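# Lay the towel flat, lengthwise forward, beside the basket

## Task

Finish with the towel lying flat on the table as a single unfolded layer, its long edges running straight out from the robot toward the far side of the table (along +x). It must stay at least one finger's width inside the table edge, at least two finger widths away from the basket's rim, and more than a hand's width from the column of each arm. The basket must remain upright with its entire base resting on the table, no more than three finger widths from its starting spot and turned roughly as it was. Then open both grippers and pull the arms away. The result only counts if it holds on its own, with nothing kept in place by the robot.

## Robot and tools

Robot: two arms, left_arm and right_arm, each a six-joint arm with a parallel two-finger gripper. Everything is reported in one shared scene frame. Its origin is on the table top midway between the arms, +x points out over the table away from the robot, +z points up, and left_arm sits on the +y side. The names left and right do not refer to sides of a camera image. Arm roots: left_arm at (+0.036, +0.342, 0) m, quat_wxyz (+0.996, 0, 0, -0.089); right_arm at (+0.011, -0.345, 0) m, quat_wxyz (+1.000, 0, 0, +0.016). Joint ranges in rad, base to hand: waist -2.618 to 3.054, shoulder 0.000 to 3.142, elbow 0.000 to 3.142, wrist pitch -1.571 to 1.571, wrist yaw -1.571 to 1.571, wrist roll -2.094 to 2.094. The elbow will not go fully straight.

Gripper axes: the fingers point along the gripper's +z and close along its y. end_effector_position is the point between the pads, roughly 1 cm short of the fingertips. At long reach the printed position may be off from the real one.

Row format, shared by execute_actions and move: one flat list of 14 numbers, each in [-1, 1], that covers both arms. Order: dx, dy, dz, rx, ry, rz, opening for left_arm, then the same seven for right_arm. Always send all 14, even when one arm should stay still. dx..rz are an offset, not a pose. They are expressed in that gripper's own axes and measured from the gripper's measured pose at the start of the action. For the first action in a call, that start is the last pose reported in this scene. Scale: 1.0 equals 0.6 m for dx, dy, dz and 180 degrees for rotation. rx, ry, rz form a single rotation vector. The opening is absolute rather than an offset: +1 is fully open (0.093 m) and -1 is closed.

execute_actions(actions): a list of up to 15 actions. Each action is a list of up to 15 rows, and each row runs for one 1/30 s step. If an action has fewer rows, its last row is held until 15 steps are done. Every row in an action is measured from that action's start pose, not from the row before it. An empty list just returns the current state and images.

move(target, speed, blocking): target is one 14-number row as above. Its offsets count from the pose in the last result that showed one. Each gripper follows a straight path toward its target, and both paths end at the same time, lasting 0.5 to 10 s. speed is in m/s, from 0.002 to 0.5, default 0.25, and rotation is capped at twice that value in rad/s. Paths ignore obstacles and the other arm. Grippers lag, drift, and can overshoot the speed when the arm is almost straight. The opening is sent when the move starts. A faster contact, or a target set farther past the contact, presses harder. With blocking=false the result arrives after 0.5 s while motion continues, and new rows or moves are refused until a result shows the move has ended. Use wait(0) to check, or stop. The "move:" line reports the outcome (done, off_target, moving, held, fault) along with any limits that acted. limits=paced means the sent pose was clipped. limits=held means a check blocked some steps, and afterward the arm may move very fast. Each gripper's distance to its target is also given.

wait(seconds, 0 to 10): lets the scene run with the last commands held. It returns early if a running move finishes. stop(): brakes a running move. Braking needs room, and the fingers keep moving. zoom_image(camera, region=[x0,y0,x1,y1]) gives a closer view of a pixel box, at most 504 by 504, from cam_high, cam_low, cam_left_wrist or cam_right_wrist. All four images are 504x504. read_manual(section) returns only the URDF licence texts. finished_scene(scene) takes the number of the current scene and ends it for good, so the towel and basket must already be settled.

Controller behaviour: at every step the commanded pose is clipped to within 70 mm and 16 degrees of the measured pose. Position wins over orientation when both cannot be met. After an action the arm goes no further than its last clipped pose, so a long motion needs follow-up commands. Joint friction can leave the hand up to about 31 mm short, and moves smaller than that may not happen at all. The "Hand target" lines show the pose the controller is currently driving toward. A "pose unreachable" line means a clearance check altered or blocked what was sent to the named arm. To hold an arm still, send the offset back to its wanted pose in the first call of a reply, then zeros after that, and keep sending its opening.

Grip: grip_measured is the gripper motor's position on the same -1..+1 scale. The pads meet near -0.94, and each mm of object width adds about 0.0208. Each gripper has its own fixed reading offset of up to ±0.02. Sending a number lower than an object's width reading squeezes harder, up to roughly 50-62 N per pad, and less on thin parts under about 5 mm, such as cloth. Keep sending the value that closed the grip. The last entry of each arm's Joint positions list is the opening in metres, and it reads zero once something is gripped.

Every result includes each gripper's position and quat_wxyz, grip_measured, joint positions, and camera images. Calibration data (K, distortion, T_world_to_cam) is given per camera and can be slightly off.

Avoid: dropping or knocking anything off the table, tipping or shifting the basket, arm-to-arm contact, slamming the table, and very hard pushes. Holding loads heats the motors. A MOTOR HOT line appears from 75 °C, the arm is stopped at 90 °C, and at 100 °C it goes limp and falls. FAULT lines report these stops. Short tugs on a held item can happen, so grip firmly. The robot keeps holding the last command while you are thinking.

Each tool is called after "Request:" by a JSON object that holds its "api" and its "payload", one argument or row to a line.

## Session

Request:
{"api": "execute_actions", "payload": {
  "actions": []
}}

Scene clock: 0.00 s.
left_arm: end_effector_position=(+0.5351, +0.4008, +0.3890) grip_measured=+1.000 end_effector_quat_wxyz=(+0.704, +0.106, +0.697, -0.089) | right_arm: end_effector_position=(+0.3997, -0.1243, +0.2903) grip_measured=+1.000 end_effector_quat_wxyz=(+0.233, +0.070, +0.810, +0.534)
Joint positions: left_arm=[0.478 1.596 1.395 0.208 0.577 0.022 0.093] | right_arm=[ 0.22   1.511  1.272 -0.221 -0.765  0.914  0.093]
Joint velocities: left_arm=[0.012 0.012 0.002 0.037 0.022 0.037 0.   ] | right_arm=[-0.007 -0.012  0.007  0.007  0.066 -0.022  0.   ]
Motor temperatures (°C, as the motors report them): left_arm=[26 28 27 29 29 27] | right_arm=[26 25 29 28 26 28]
Hand target (left_arm): +0.535, +0.401, +0.389; +0.704, +0.106, +0.697, -0.089
Hand target (right_arm): +0.400, -0.124, +0.290; +0.233, +0.070, +0.810, +0.534

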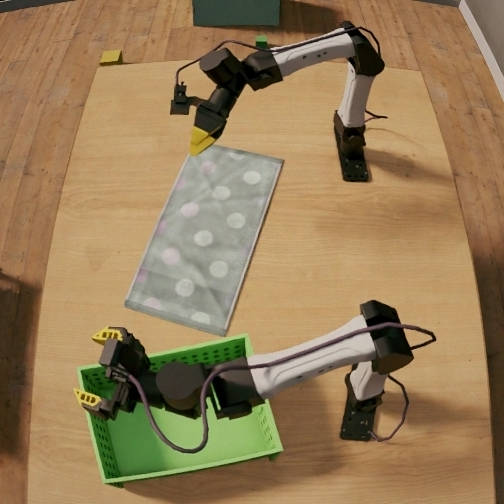

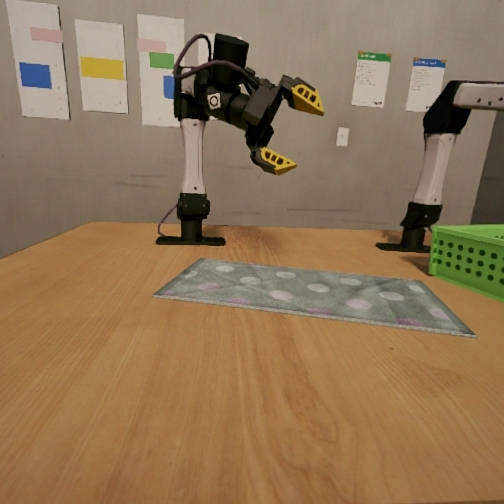

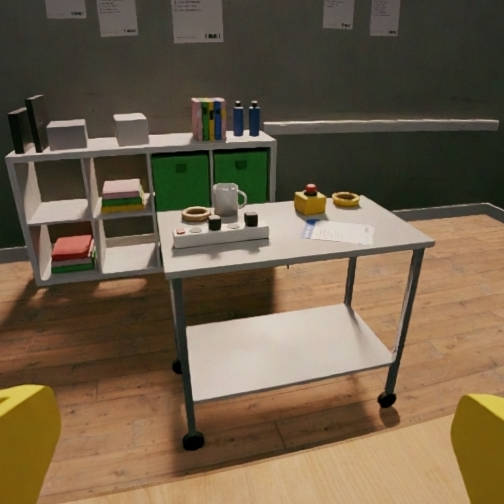

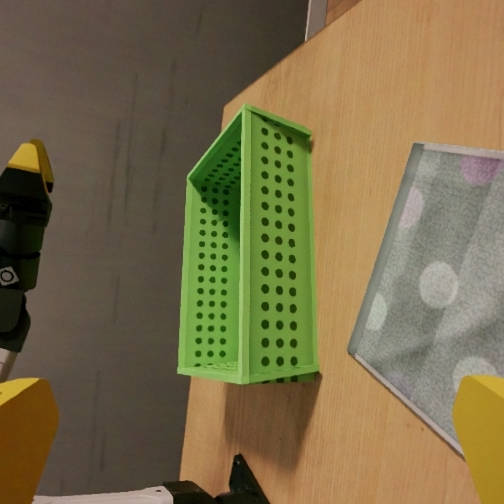

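Request:
{"api": "move", "payload": {
  "target": [0.47,-0.447,-0.217,0,0.5,0,0,0.03,-0.147,0.55,0.263,0.089,0,0]
}}

Scene clock: 43.77 s.
left_arm: end_effector_position=(+0.3441, +0.1810, +0.0959) grip_measured=+0.002 end_effector_quat_wxyz=(+0.010, +0.134, +0.991, -0.002) | right_arm: end_effector_position=(+0.5442, +0.1073, +0.0868) grip_measured=+0.002 end_effector_quat_wxyz=(+0.238, +0.101, +0.905, +0.338)
Joint positions: left_arm=[-0.306  1.847  1.491 -1.194 -0.003 -0.215  0.045] | right_arm=[ 0.639  2.857  2.853 -0.721 -0.13   0.954  0.045]
Joint velocities: left_arm=[-0.012  0.002 -0.012  0.007 -0.007 -0.066 -0.001] | right_arm=[-0.007  0.012  0.002 -0.022  0.037 -0.022 -0.   ]
Motor temperatures (°C, as the motors report them): left_arm=[26 33 33 35 29 27] | right_arm=[26 32 34 34 26 28]
Hand target (left_arm): +0.342, +0.179, +0.100; +0.003, +0.130, +0.992, -0.004
Hand target (right_arm): +0.546, +0.116, +0.097; +0.253, +0.100, +0.896, +0.352
Off the commanded pose (left_arm): 0.006 m, 2 deg.
Off the commanded pose (right_arm): 0.018 m, 28 deg; orientation clipped at the last step of the last action.
elbow stopped short (right arm): the move would have taken joint 3 (elbow) straighter than the controller allows; a more bent joint 3 avoids this.
move: off_target (right_arm); limits=paced
camera_calibration (this result's frames):
cam_left_wrist: T_world_to_cam=[[-0.251847, -0.967722, -0.00937311, 0.265201], [-0.892162, 0.228408, 0.389714, 0.26396], [-0.374993, 0.106511, -0.920888, 0.281864], [0, 0, 0, 1]] pos_world=[0.407982, 0.166328, 0.159182]
cam_right_wrist: T_world_to_cam=[[-0.0206607, -0.747492, -0.66395, 0.144808], [-0.996807, 0.0666346, -0.0440005, 0.576367], [0.0771321, 0.660921, -0.746481, 0.0357778], [0, 0, 0, 1]] pos_world=[0.574759, 0.0461907, 0.148213]

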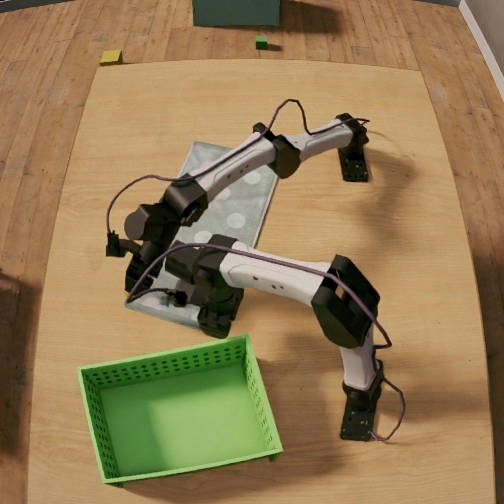

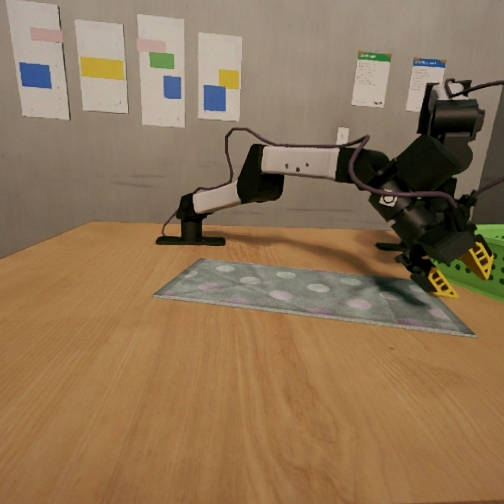

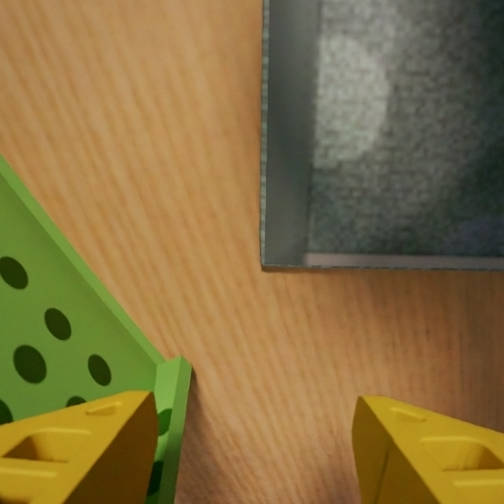

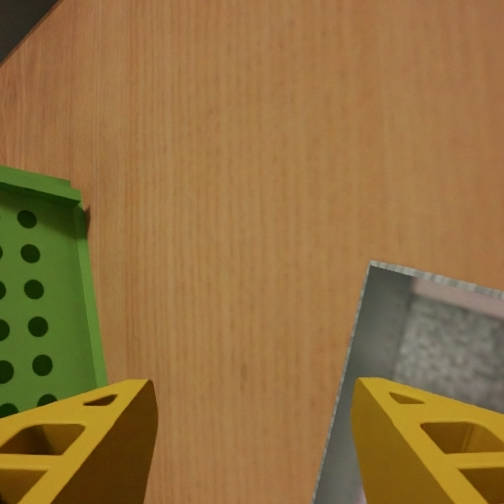

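Request:
{"api": "move", "payload": {
  "target": [-0.011,-0.008,0.147,0,0,0,-0.4,0.219,-0.507,-0.663,0.238,0.131,0,-0.4]
}}

Scene clock: 62.70 s.
left_arm: end_effector_position=(+0.3504, +0.1777, +0.0189) grip_measured=-0.398 end_effector_quat_wxyz=(+0.009, +0.134, +0.991, -0.002) | right_arm: end_effector_position=(+0.2352, -0.2930, +0.1026) grip_measured=-0.398 end_effector_quat_wxyz=(+0.009, +0.118, +0.993, +0.004)
Joint positions: left_arm=[-0.306  1.95   1.314 -0.917 -0.003 -0.215  0.026] | right_arm=[ 0.194  1.4    1.046 -1.197 -0.002  0.463  0.026]
Joint velocities: left_arm=[ 0.017  0.007 -0.002  0.037 -0.051 -0.007 -0.001] | right_arm=[-0.002 -0.012 -0.002 -0.022 -0.081 -0.007 -0.001]
Motor temperatures (°C, as the motors report them): left_arm=[26 34 34 32 29 27] | right_arm=[26 43 36 35 26 28]
Hand target (left_arm): +0.350, +0.176, +0.008; +0.010, +0.134, +0.991, -0.002
Hand target (right_arm): +0.228, -0.299, +0.104; +0.006, +0.118, +0.993, -0.002
Off the commanded pose (left_arm): 0.012 m, 0 deg.
Off the commanded pose (right_arm): 0.013 m, 1 deg.
move: off_target (left_arm, right_arm)
camera_calibration (this result's frames):
cam_left_wrist: T_world_to_cam=[[-0.251873, -0.967708, -0.0100673, 0.262878], [-0.891106, 0.227853, 0.392446, 0.300015], [-0.377479, 0.107818, -0.91972, 0.214322], [0, 0, 0, 1]] pos_world=[0.414459, 0.162922, 0.0820235]
cam_right_wrist: T_world_to_cam=[[-0.234714, -0.971949, -0.0149878, -0.232301], [-0.884965, 0.207279, 0.416979, 0.26338], [-0.402176, 0.111135, -0.908792, 0.304261], [0, 0, 0, 1]] pos_world=[0.300924, -0.314192, 0.163204]

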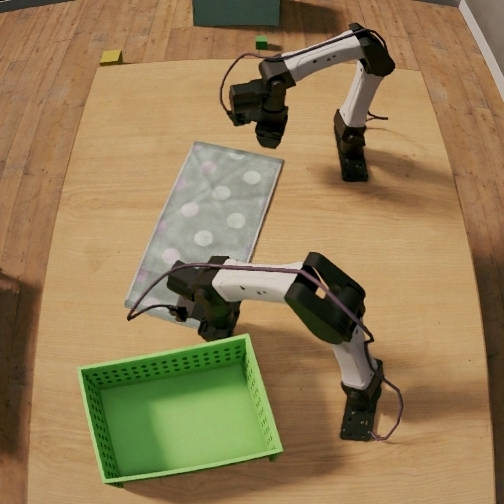

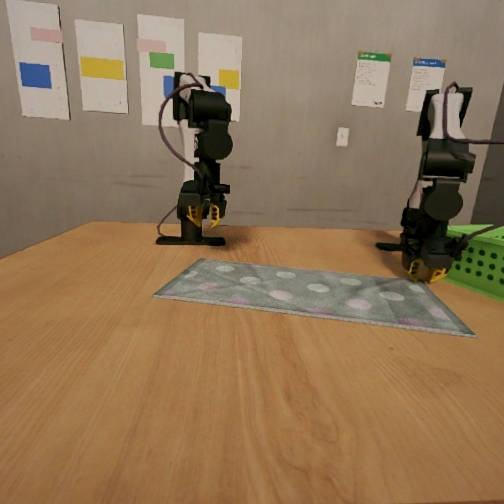

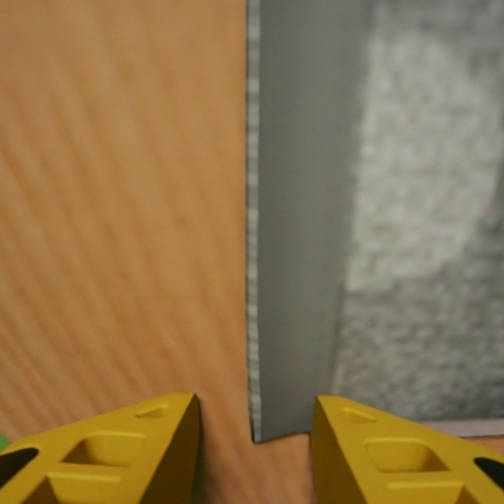

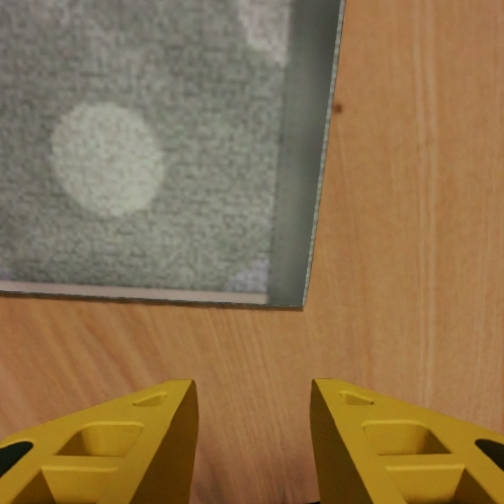

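Request:
{"api": "move", "payload": {
  "target": [-0.04,0,0.03,0,0,0,-0.4,-0.025,-0.037,0.165,0,0,0,-0.4],
  "speed": 0.1
}}

Scene clock: 70.00 s.
left_arm: end_effector_position=(+0.3523, +0.1773, +0.0176) grip_measured=-0.398 end_effector_quat_wxyz=(-0.015, +0.137, +0.990, +0.003) | right_arm: end_effector_position=(+0.2394, -0.3157, +0.0157) grip_measured=-0.398 end_effector_quat_wxyz=(-0.003, +0.116, +0.993, +0.004)
Joint positions: left_arm=[-0.301  2.     1.379 -0.98   0.004 -0.205  0.026] | right_arm=[ 0.088  1.529  0.797 -0.842 -0.008  0.354  0.026]
Joint velocities: left_arm=[-0.007 -0.012 -0.002 -0.022  0.007  0.051  0.001] | right_arm=[ 0.002  0.007  0.012 -0.022 -0.037 -0.007 -0.001]
Motor temperatures (°C, as the motors report them): left_arm=[26 35 34 32 29 27] | right_arm=[26 41 36 33 26 28]
Hand target (left_arm): +0.372, +0.173, +0.003; +0.008, +0.134, +0.991, -0.001
Hand target (right_arm): +0.247, -0.319, +0.005; +0.009, +0.118, +0.993, +0.003
Off the commanded pose (left_arm): 0.028 m, 3 deg.
Off the commanded pose (right_arm): 0.014 m, 1 deg.
move: off_target (left_arm, right_arm)
camera_calibration (this result's frames):
cam_left_wrist: T_world_to_cam=[[-0.257543, -0.966167, -0.013914, 0.264692], [-0.871066, 0.225912, 0.436129, 0.294858], [-0.41823, 0.124442, -0.899777, 0.224869], [0, 0, 0, 1]] pos_world=[0.419058, 0.161142, 0.0774183]
cam_right_wrist: T_world_to_cam=[[-0.231252, -0.972827, -0.0114319, -0.255927], [-0.876116, 0.203125, 0.43722, 0.304265], [-0.423017, 0.111124, -0.899282, 0.234333], [0, 0, 0, 1]] pos_world=[0.306515, -0.336817, 0.0747747]

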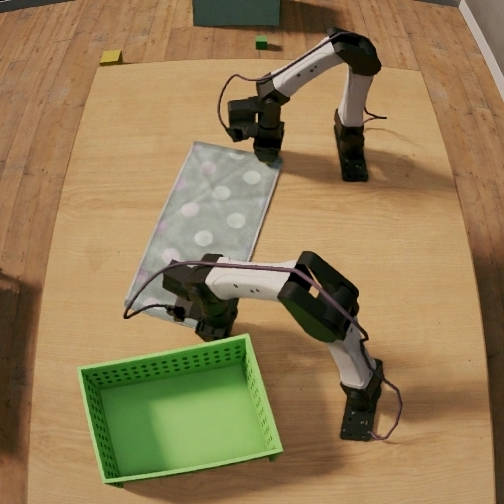

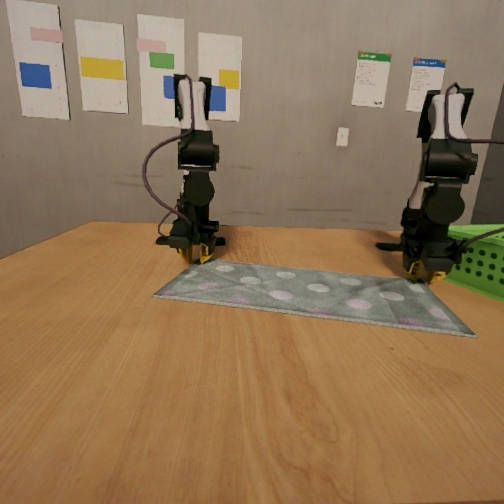

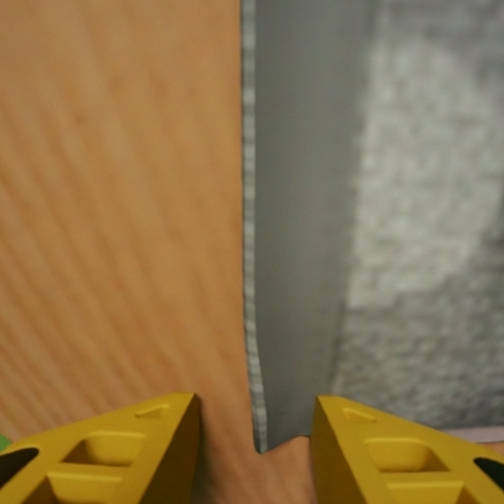

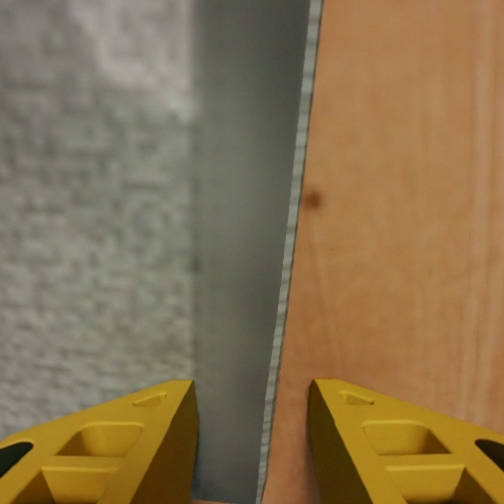

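Both are on the table at z≈.016. Lift, shift forward, lower, close.

Request:
{"api": "move", "payload": {
  "target": [-0.045,0,-0.06,0,0.015,0,-0.4,-0.03,0,-0.06,0,0,0,-0.4],
  "speed": 0.1
}}

Request:
{"api": "move", "payload": {
  "target": [-0.01,0,0.075,0,0,0,-0.4,-0.01,0,0.075,0,0,0,-0.4],
  "speed": 0.08
}}

Request:
{"api": "move", "payload": {
  "target": [0,0,0.015,0,0,0,-1,0,0,0.015,0,0,0,-1]
}}

Request:
{"api": "move", "payload": {
  "target": [0,-0.02,-0.15,0,0,0,-1,0,0.02,-0.15,0,0,0,-1],
  "speed": 0.1
}}

Scene clock: 77.27 s.
left_arm: end_effector_position=(+0.3770, +0.1686, +0.0501) grip_measured=-0.398 end_effector_quat_wxyz=(-0.034, +0.135, +0.990, +0.009) | right_arm: end_effector_position=(+0.2552, -0.3166, +0.0480) grip_measured=-0.398 end_effector_quat_wxyz=(-0.001, +0.114, +0.993, +0.004)
Joint positions: left_arm=[-0.291  2.097  1.657 -1.202  0.005 -0.198  0.026] | right_arm=[ 0.077  1.529  0.937 -0.978 -0.009  0.339  0.026]
Joint velocities: left_arm=[-0.002  0.002 -0.002 -0.022  0.022 -0.037 -0.001] | right_arm=[ 0.002  0.027 -0.007 -0.022  0.037  0.037  0.   ]
Motor temperatures (°C, as the motors report them): left_arm=[26 34 34 32 29 27] | right_arm=[26 39 35 32 26 28]
Hand target (left_arm): +0.379, +0.169, +0.052; -0.038, +0.136, +0.990, +0.006
Hand target (right_arm): +0.257, -0.320, +0.052; -0.003, +0.116, +0.993, +0.003
Off the commanded pose (left_arm): 0.004 m, 1 deg.
Off the commanded pose (right_arm): 0.005 m, 0 deg.
move: done
camera_calibration (this result's frames):
cam_left_wrist: T_world_to_cam=[[-0.255202, -0.966648, -0.0215425, 0.262678], [-0.855047, 0.215225, 0.471776, 0.298077], [-0.451405, 0.138818, -0.881455, 0.27475], [0, 0, 0, 1]] pos_world=[0.445929, 0.151623, 0.107213]
cam_right_wrist: T_world_to_cam=[[-0.227859, -0.973604, -0.0132805, -0.253762], [-0.878656, 0.199722, 0.433676, 0.303837], [-0.419576, 0.110486, -0.900971, 0.269202], [0, 0, 0, 1]] pos_world=[0.322097, -0.33749, 0.107406]

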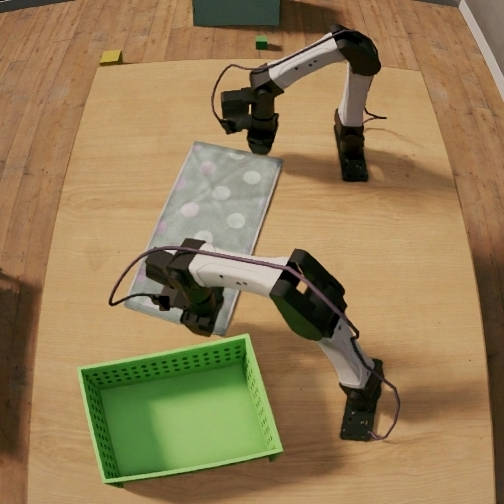

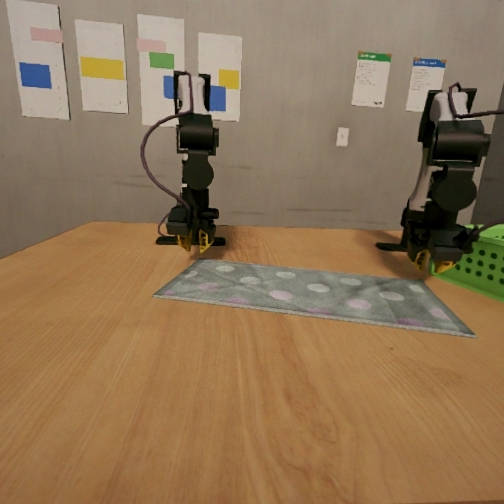

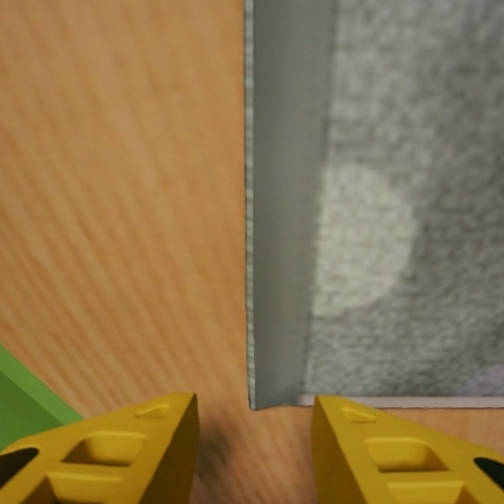

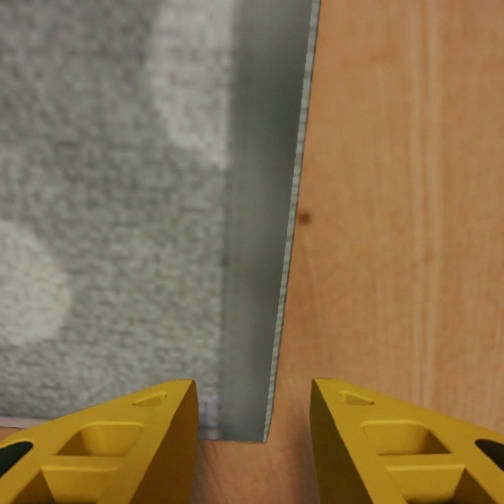

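Scene clock: 78.07 s.
left_arm: end_effector_position=(+0.3755, +0.1692, +0.0187) grip_measured=-0.398 end_effector_quat_wxyz=(-0.040, +0.135, +0.990, +0.011) | right_arm: end_effector_position=(+0.2548, -0.3165, +0.0158) grip_measured=-0.398 end_effector_quat_wxyz=(-0.009, +0.114, +0.993, +0.003)
Joint positions: left_arm=[-0.291  2.134  1.586 -1.107  0.005 -0.198  0.026] | right_arm=[ 0.077  1.598  0.866 -0.855 -0.009  0.338  0.026]
Joint velocities: left_arm=[-0.007  0.012 -0.002 -0.022  0.007 -0.066  0.001] | right_arm=[ 0.002  0.007 -0.022 -0.066  0.081 -0.037  0.001]
Motor temperatures (°C, as the motors report them): left_arm=[26 35 34 32 29 27] | right_arm=[26 39 35 32 26 28]
Hand target (left_arm): +0.379, +0.169, +0.005; -0.035, +0.135, +0.990, +0.010
Hand target (right_arm): +0.260, -0.318, +0.004; -0.001, +0.114, +0.993, +0.004
Off the commanded pose (left_arm): 0.015 m, 1 deg.
Off the commanded pose (right_arm): 0.014 m, 1 deg.
move: off_target (left_arm, right_arm)
camera_calibration (this result's frames):
cam_left_wrist: T_world_to_cam=[[-0.25544, -0.96653, -0.0238911, 0.262381], [-0.84945, 0.212559, 0.482963, 0.30967], [-0.46172, 0.143662, -0.875315, 0.249275], [0, 0, 0, 1]] pos_world=[0.445167, 0.151965, 0.0749037]
cam_right_wrist: T_world_to_cam=[[-0.226936, -0.973874, -0.00830007, -0.254589], [-0.871324, 0.199217, 0.448449, 0.315195], [-0.43508, 0.109001, -0.89377, 0.243389], [0, 0, 0, 1]] pos_world=[0.322755, -0.33726, 0.0740715]

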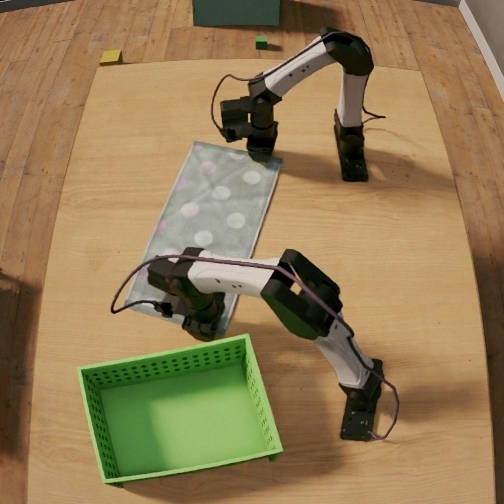

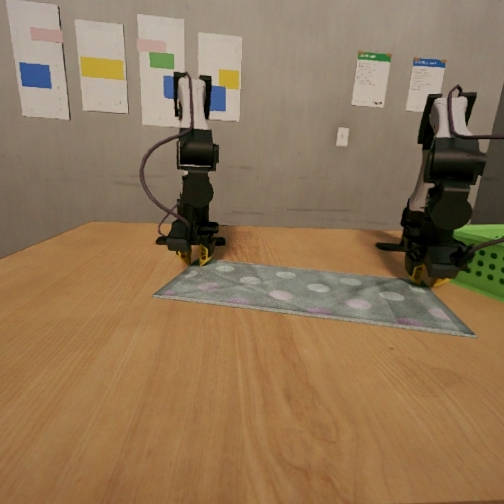

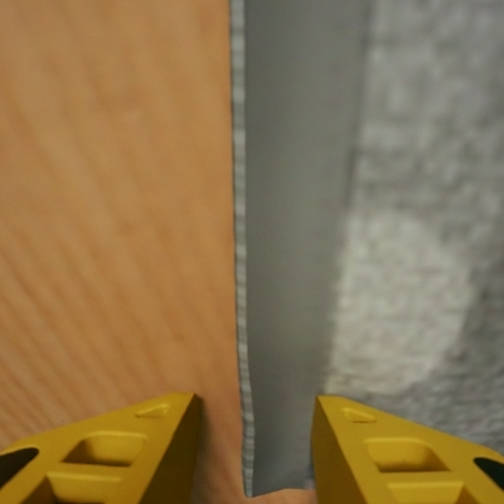

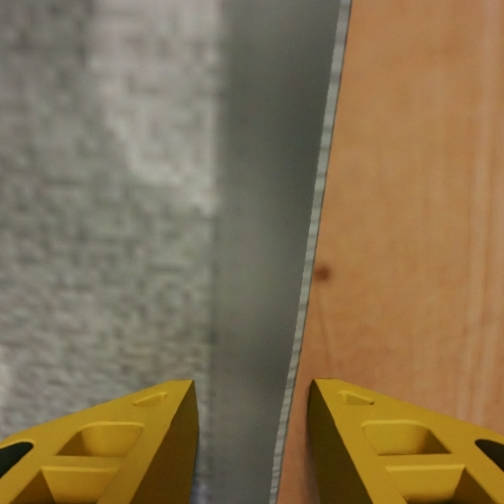

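Scene clock: 78.77 s.
left_arm: end_effector_position=(+0.3737, +0.1653, +0.0188) grip_measured=-0.986 end_effector_quat_wxyz=(-0.043, +0.136, +0.990, +0.003) | right_arm: end_effector_position=(+0.2549, -0.3129, +0.0159) grip_measured=-0.979 end_effector_quat_wxyz=(-0.010, +0.113, +0.993, +0.013)
Joint positions: left_arm=[-0.295  2.134  1.586 -1.106  0.023 -0.198  0.   ] | right_arm=[ 0.078  1.598  0.866 -0.853 -0.03   0.338  0.   ]
Joint velocities: left_arm=[ 0.007 -0.007  0.002 -0.022  0.007  0.095  0.   ] | right_arm=[-0.012 -0.007 -0.017 -0.066 -0.007 -0.007  0.   ]
Motor temperatures (°C, as the motors report them): left_arm=[26 35 34 32 29 27] | right_arm=[26 39 35 32 26 28]
Hand target (left_arm): +0.375, +0.170, +0.010; -0.041, +0.135, +0.990, +0.011
Hand target (right_arm): +0.254, -0.316, +0.007; -0.009, +0.114, +0.993, +0.003
Off the commanded pose (left_arm): 0.010 m, 1 deg.
Off the commanded pose (right_arm): 0.010 m, 1 deg.
move: done
camera_calibration (this result's frames):
cam_left_wrist: T_world_to_cam=[[-0.257424, -0.966278, -0.00626591, 0.258484], [-0.845429, 0.222079, 0.485727, 0.305832], [-0.467956, 0.130335, -0.874088, 0.253542], [0, 0, 0, 1]] pos_world=[0.443746, 0.148804, 0.0746866]
cam_right_wrist: T_world_to_cam=[[-0.226494, -0.973606, -0.0281232, -0.250732], [-0.871436, 0.189659, 0.45236, 0.311556], [-0.435087, 0.126964, -0.891392, 0.248696], [0, 0, 0, 1]] pos_world=[0.322917, -0.334779, 0.0736989]

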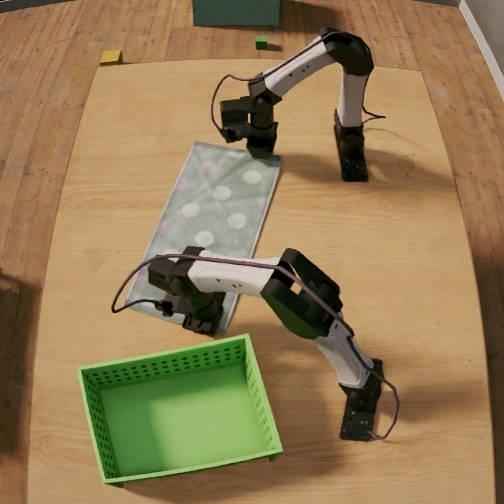

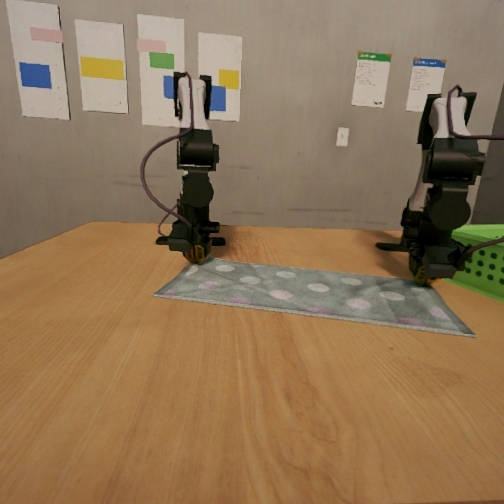

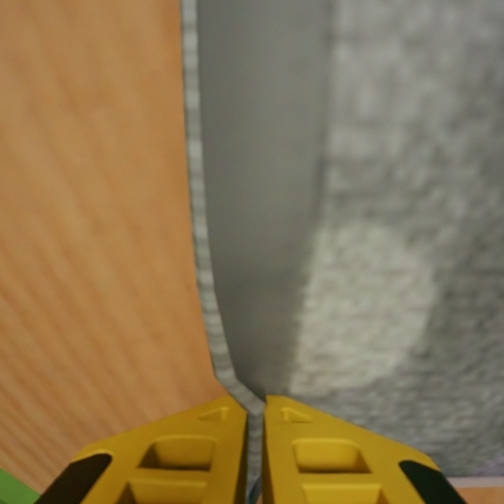

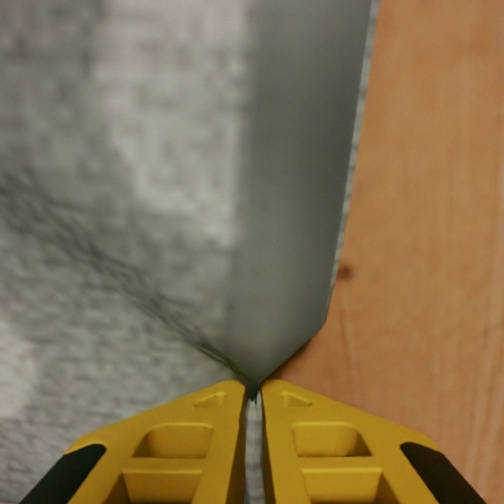

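Scene clock: 80.27 s.
left_arm: end_effector_position=(+0.3789, +0.1526, +0.1008) grip_measured=-0.986 end_effector_quat_wxyz=(-0.046, +0.138, +0.989, +0.003) | right_arm: end_effector_position=(+0.2585, -0.3042, +0.0956) grip_measured=-0.979 end_effector_quat_wxyz=(-0.021, +0.115, +0.993, +0.015)
Joint positions: left_arm=[-0.316  2.134  1.915 -1.441  0.027 -0.215  0.   ] | right_arm=[ 0.104  1.533  1.135 -1.207 -0.039  0.367  0.   ]
Joint velocities: left_arm=[-0.007  0.007  0.017  0.051 -0.007  0.022  0.   ] | right_arm=[ 0.002  0.007  0.007  0.051 -0.037 -0.037  0.   ]
Motor temperatures (°C, as the motors report them): left_arm=[26 35 34 32 29 27] | right_arm=[26 39 35 32 26 28]
Hand target (left_arm): +0.378, +0.150, +0.108; -0.043, +0.137, +0.990, +0.002
Hand target (right_arm): +0.258, -0.303, +0.106; -0.011, +0.113, +0.993, +0.013
Off the commanded pose (left_arm): 0.008 m, 0 deg.
Off the commanded pose (right_arm): 0.011 m, 1 deg.
move: off_target (right_arm)
camera_calibration (this result's frames):
cam_left_wrist: T_world_to_cam=[[-0.261229, -0.965265, -0.00485566, 0.249241], [-0.841441, 0.225248, 0.491163, 0.270587], [-0.473009, 0.132392, -0.871054, 0.3306], [0, 0, 0, 1]] pos_world=[0.449169, 0.135865, 0.156279]
cam_right_wrist: T_world_to_cam=[[-0.229521, -0.972873, -0.0289698, -0.238134], [-0.861106, 0.189099, 0.47195, 0.27228], [-0.453669, 0.133269, -0.881149, 0.325917], [0, 0, 0, 1]] pos_world=[0.327664, -0.326597, 0.15178]

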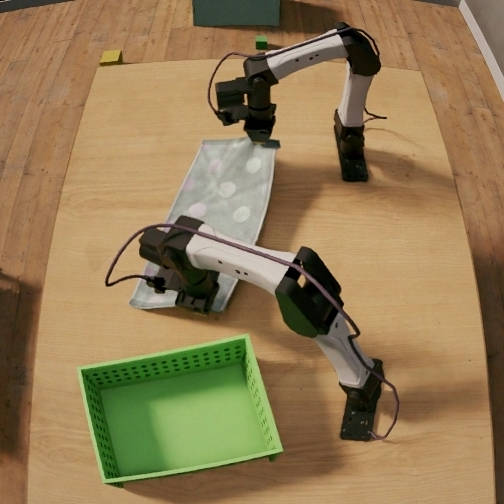

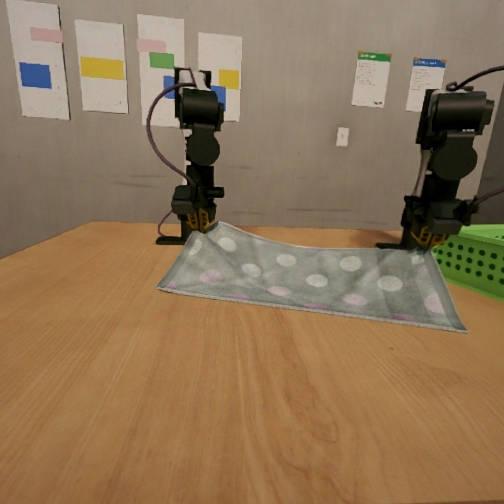

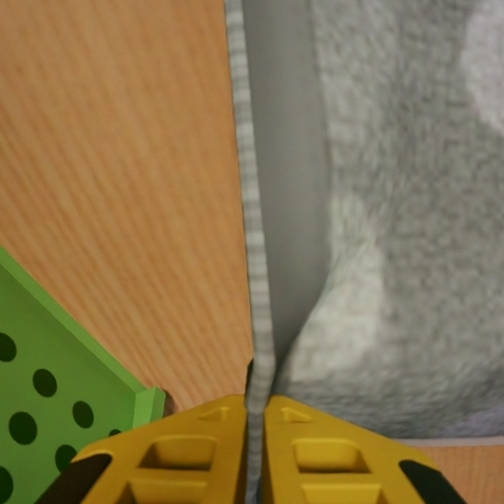

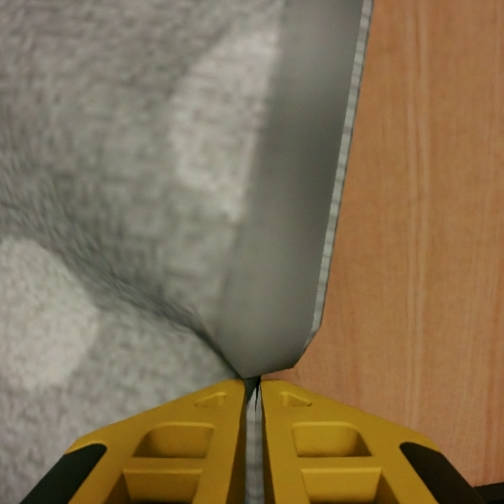

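Request:
{"api": "move", "payload": {
  "target": [-0.37,-0.155,-0.235,0,0,0.42,-1,0.38,0.44,-0.183,0,0,0.42,-1],
  "speed": 0.12
}}

Scene clock: 96.23 s.
left_arm: end_effector_position=(+0.5712, +0.0077, +0.2076) grip_measured=-0.986 end_effector_quat_wxyz=(+0.374, +0.637, +0.671, +0.056) | right_arm: end_effector_position=(+0.1008, -0.0039, +0.2194) grip_measured=-0.979 end_effector_quat_wxyz=(-0.157, +0.436, +0.885, +0.045)
Joint positions: left_arm=[-0.369  2.57   2.844 -1.07   0.045  0.953  0.   ] | right_arm=[ 1.134  1.818  1.913 -1.554 -0.31   2.101  0.   ]
Joint velocities: left_arm=[0.007 0.007 0.012 0.051 0.037 0.007 0.   ] | right_arm=[-0.002 -0.002 -0.002 -0.007 -0.051 -0.022  0.   ]
Motor temperatures (°C, as the motors report them): left_arm=[26 39 35 32 29 27] | right_arm=[26 37 36 31 26 28]
Hand target (left_arm): +0.576, -0.001, +0.220; +0.400, +0.637, +0.656, +0.061
Hand target (right_arm): +0.095, -0.001, +0.220; -0.167, +0.435, +0.884, +0.036
Off the commanded pose (left_arm): 0.018 m, 49 deg; orientation clipped at the last step of the last action.
Off the commanded pose (right_arm): 0.005 m, 39 deg; orientation clipped at the last step of the last action.
elbow stopped short (left arm): the move would have taken joint 3 (elbow) straighter than the controller allows; a more bent joint 3 avoids this.
joint sent to its limit (right arm) — the command would take joint 4 (wrist pitch) past its lower limit and joint 6 (wrist roll) past its upper limit, so those joints were sent only as far as their limits.
move: off_target (left_arm, right_arm); limits=paced
camera_calibration (this result's frames):
cam_left_wrist: T_world_to_cam=[[-0.808653, -0.199023, -0.553597, 0.580766], [-0.164505, 0.979995, -0.11202, 0.145372], [0.564817, 0.000484231, -0.825216, -0.0675106], [0, 0, 0, 1]] pos_world=[0.531684, -0.0268449, 0.282084]
cam_right_wrist: T_world_to_cam=[[-0.788147, -0.613202, 0.0529893, 0.0611286], [-0.41169, 0.58922, 0.69522, -0.0714992], [-0.457533, 0.52612, -0.716841, 0.289325], [0, 0, 0, 1]] pos_world=[0.151119, -0.0726069, 0.253869]

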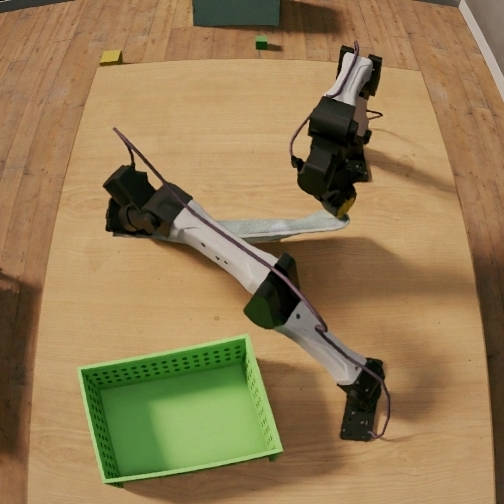

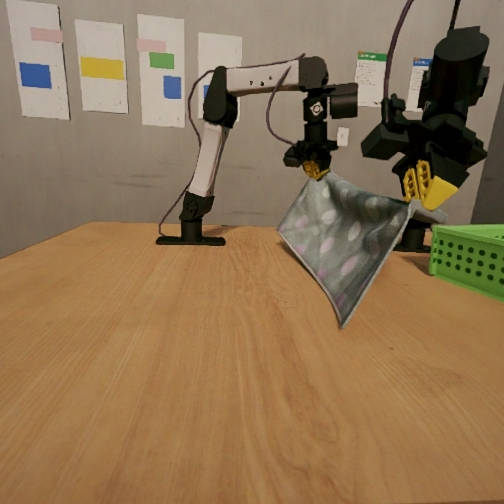

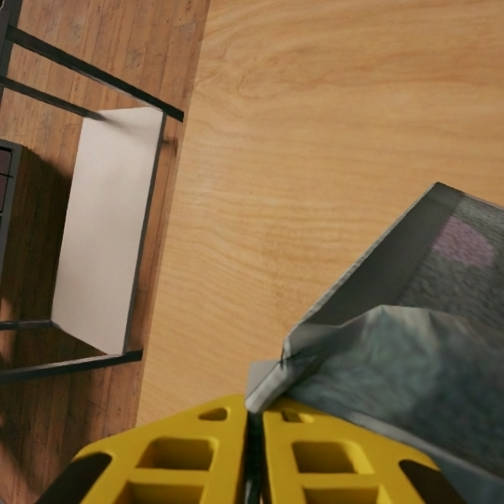

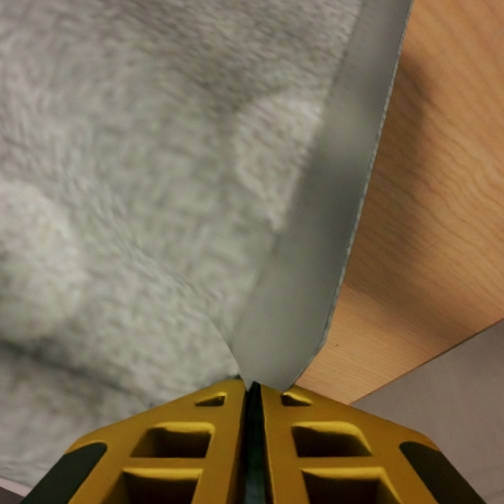

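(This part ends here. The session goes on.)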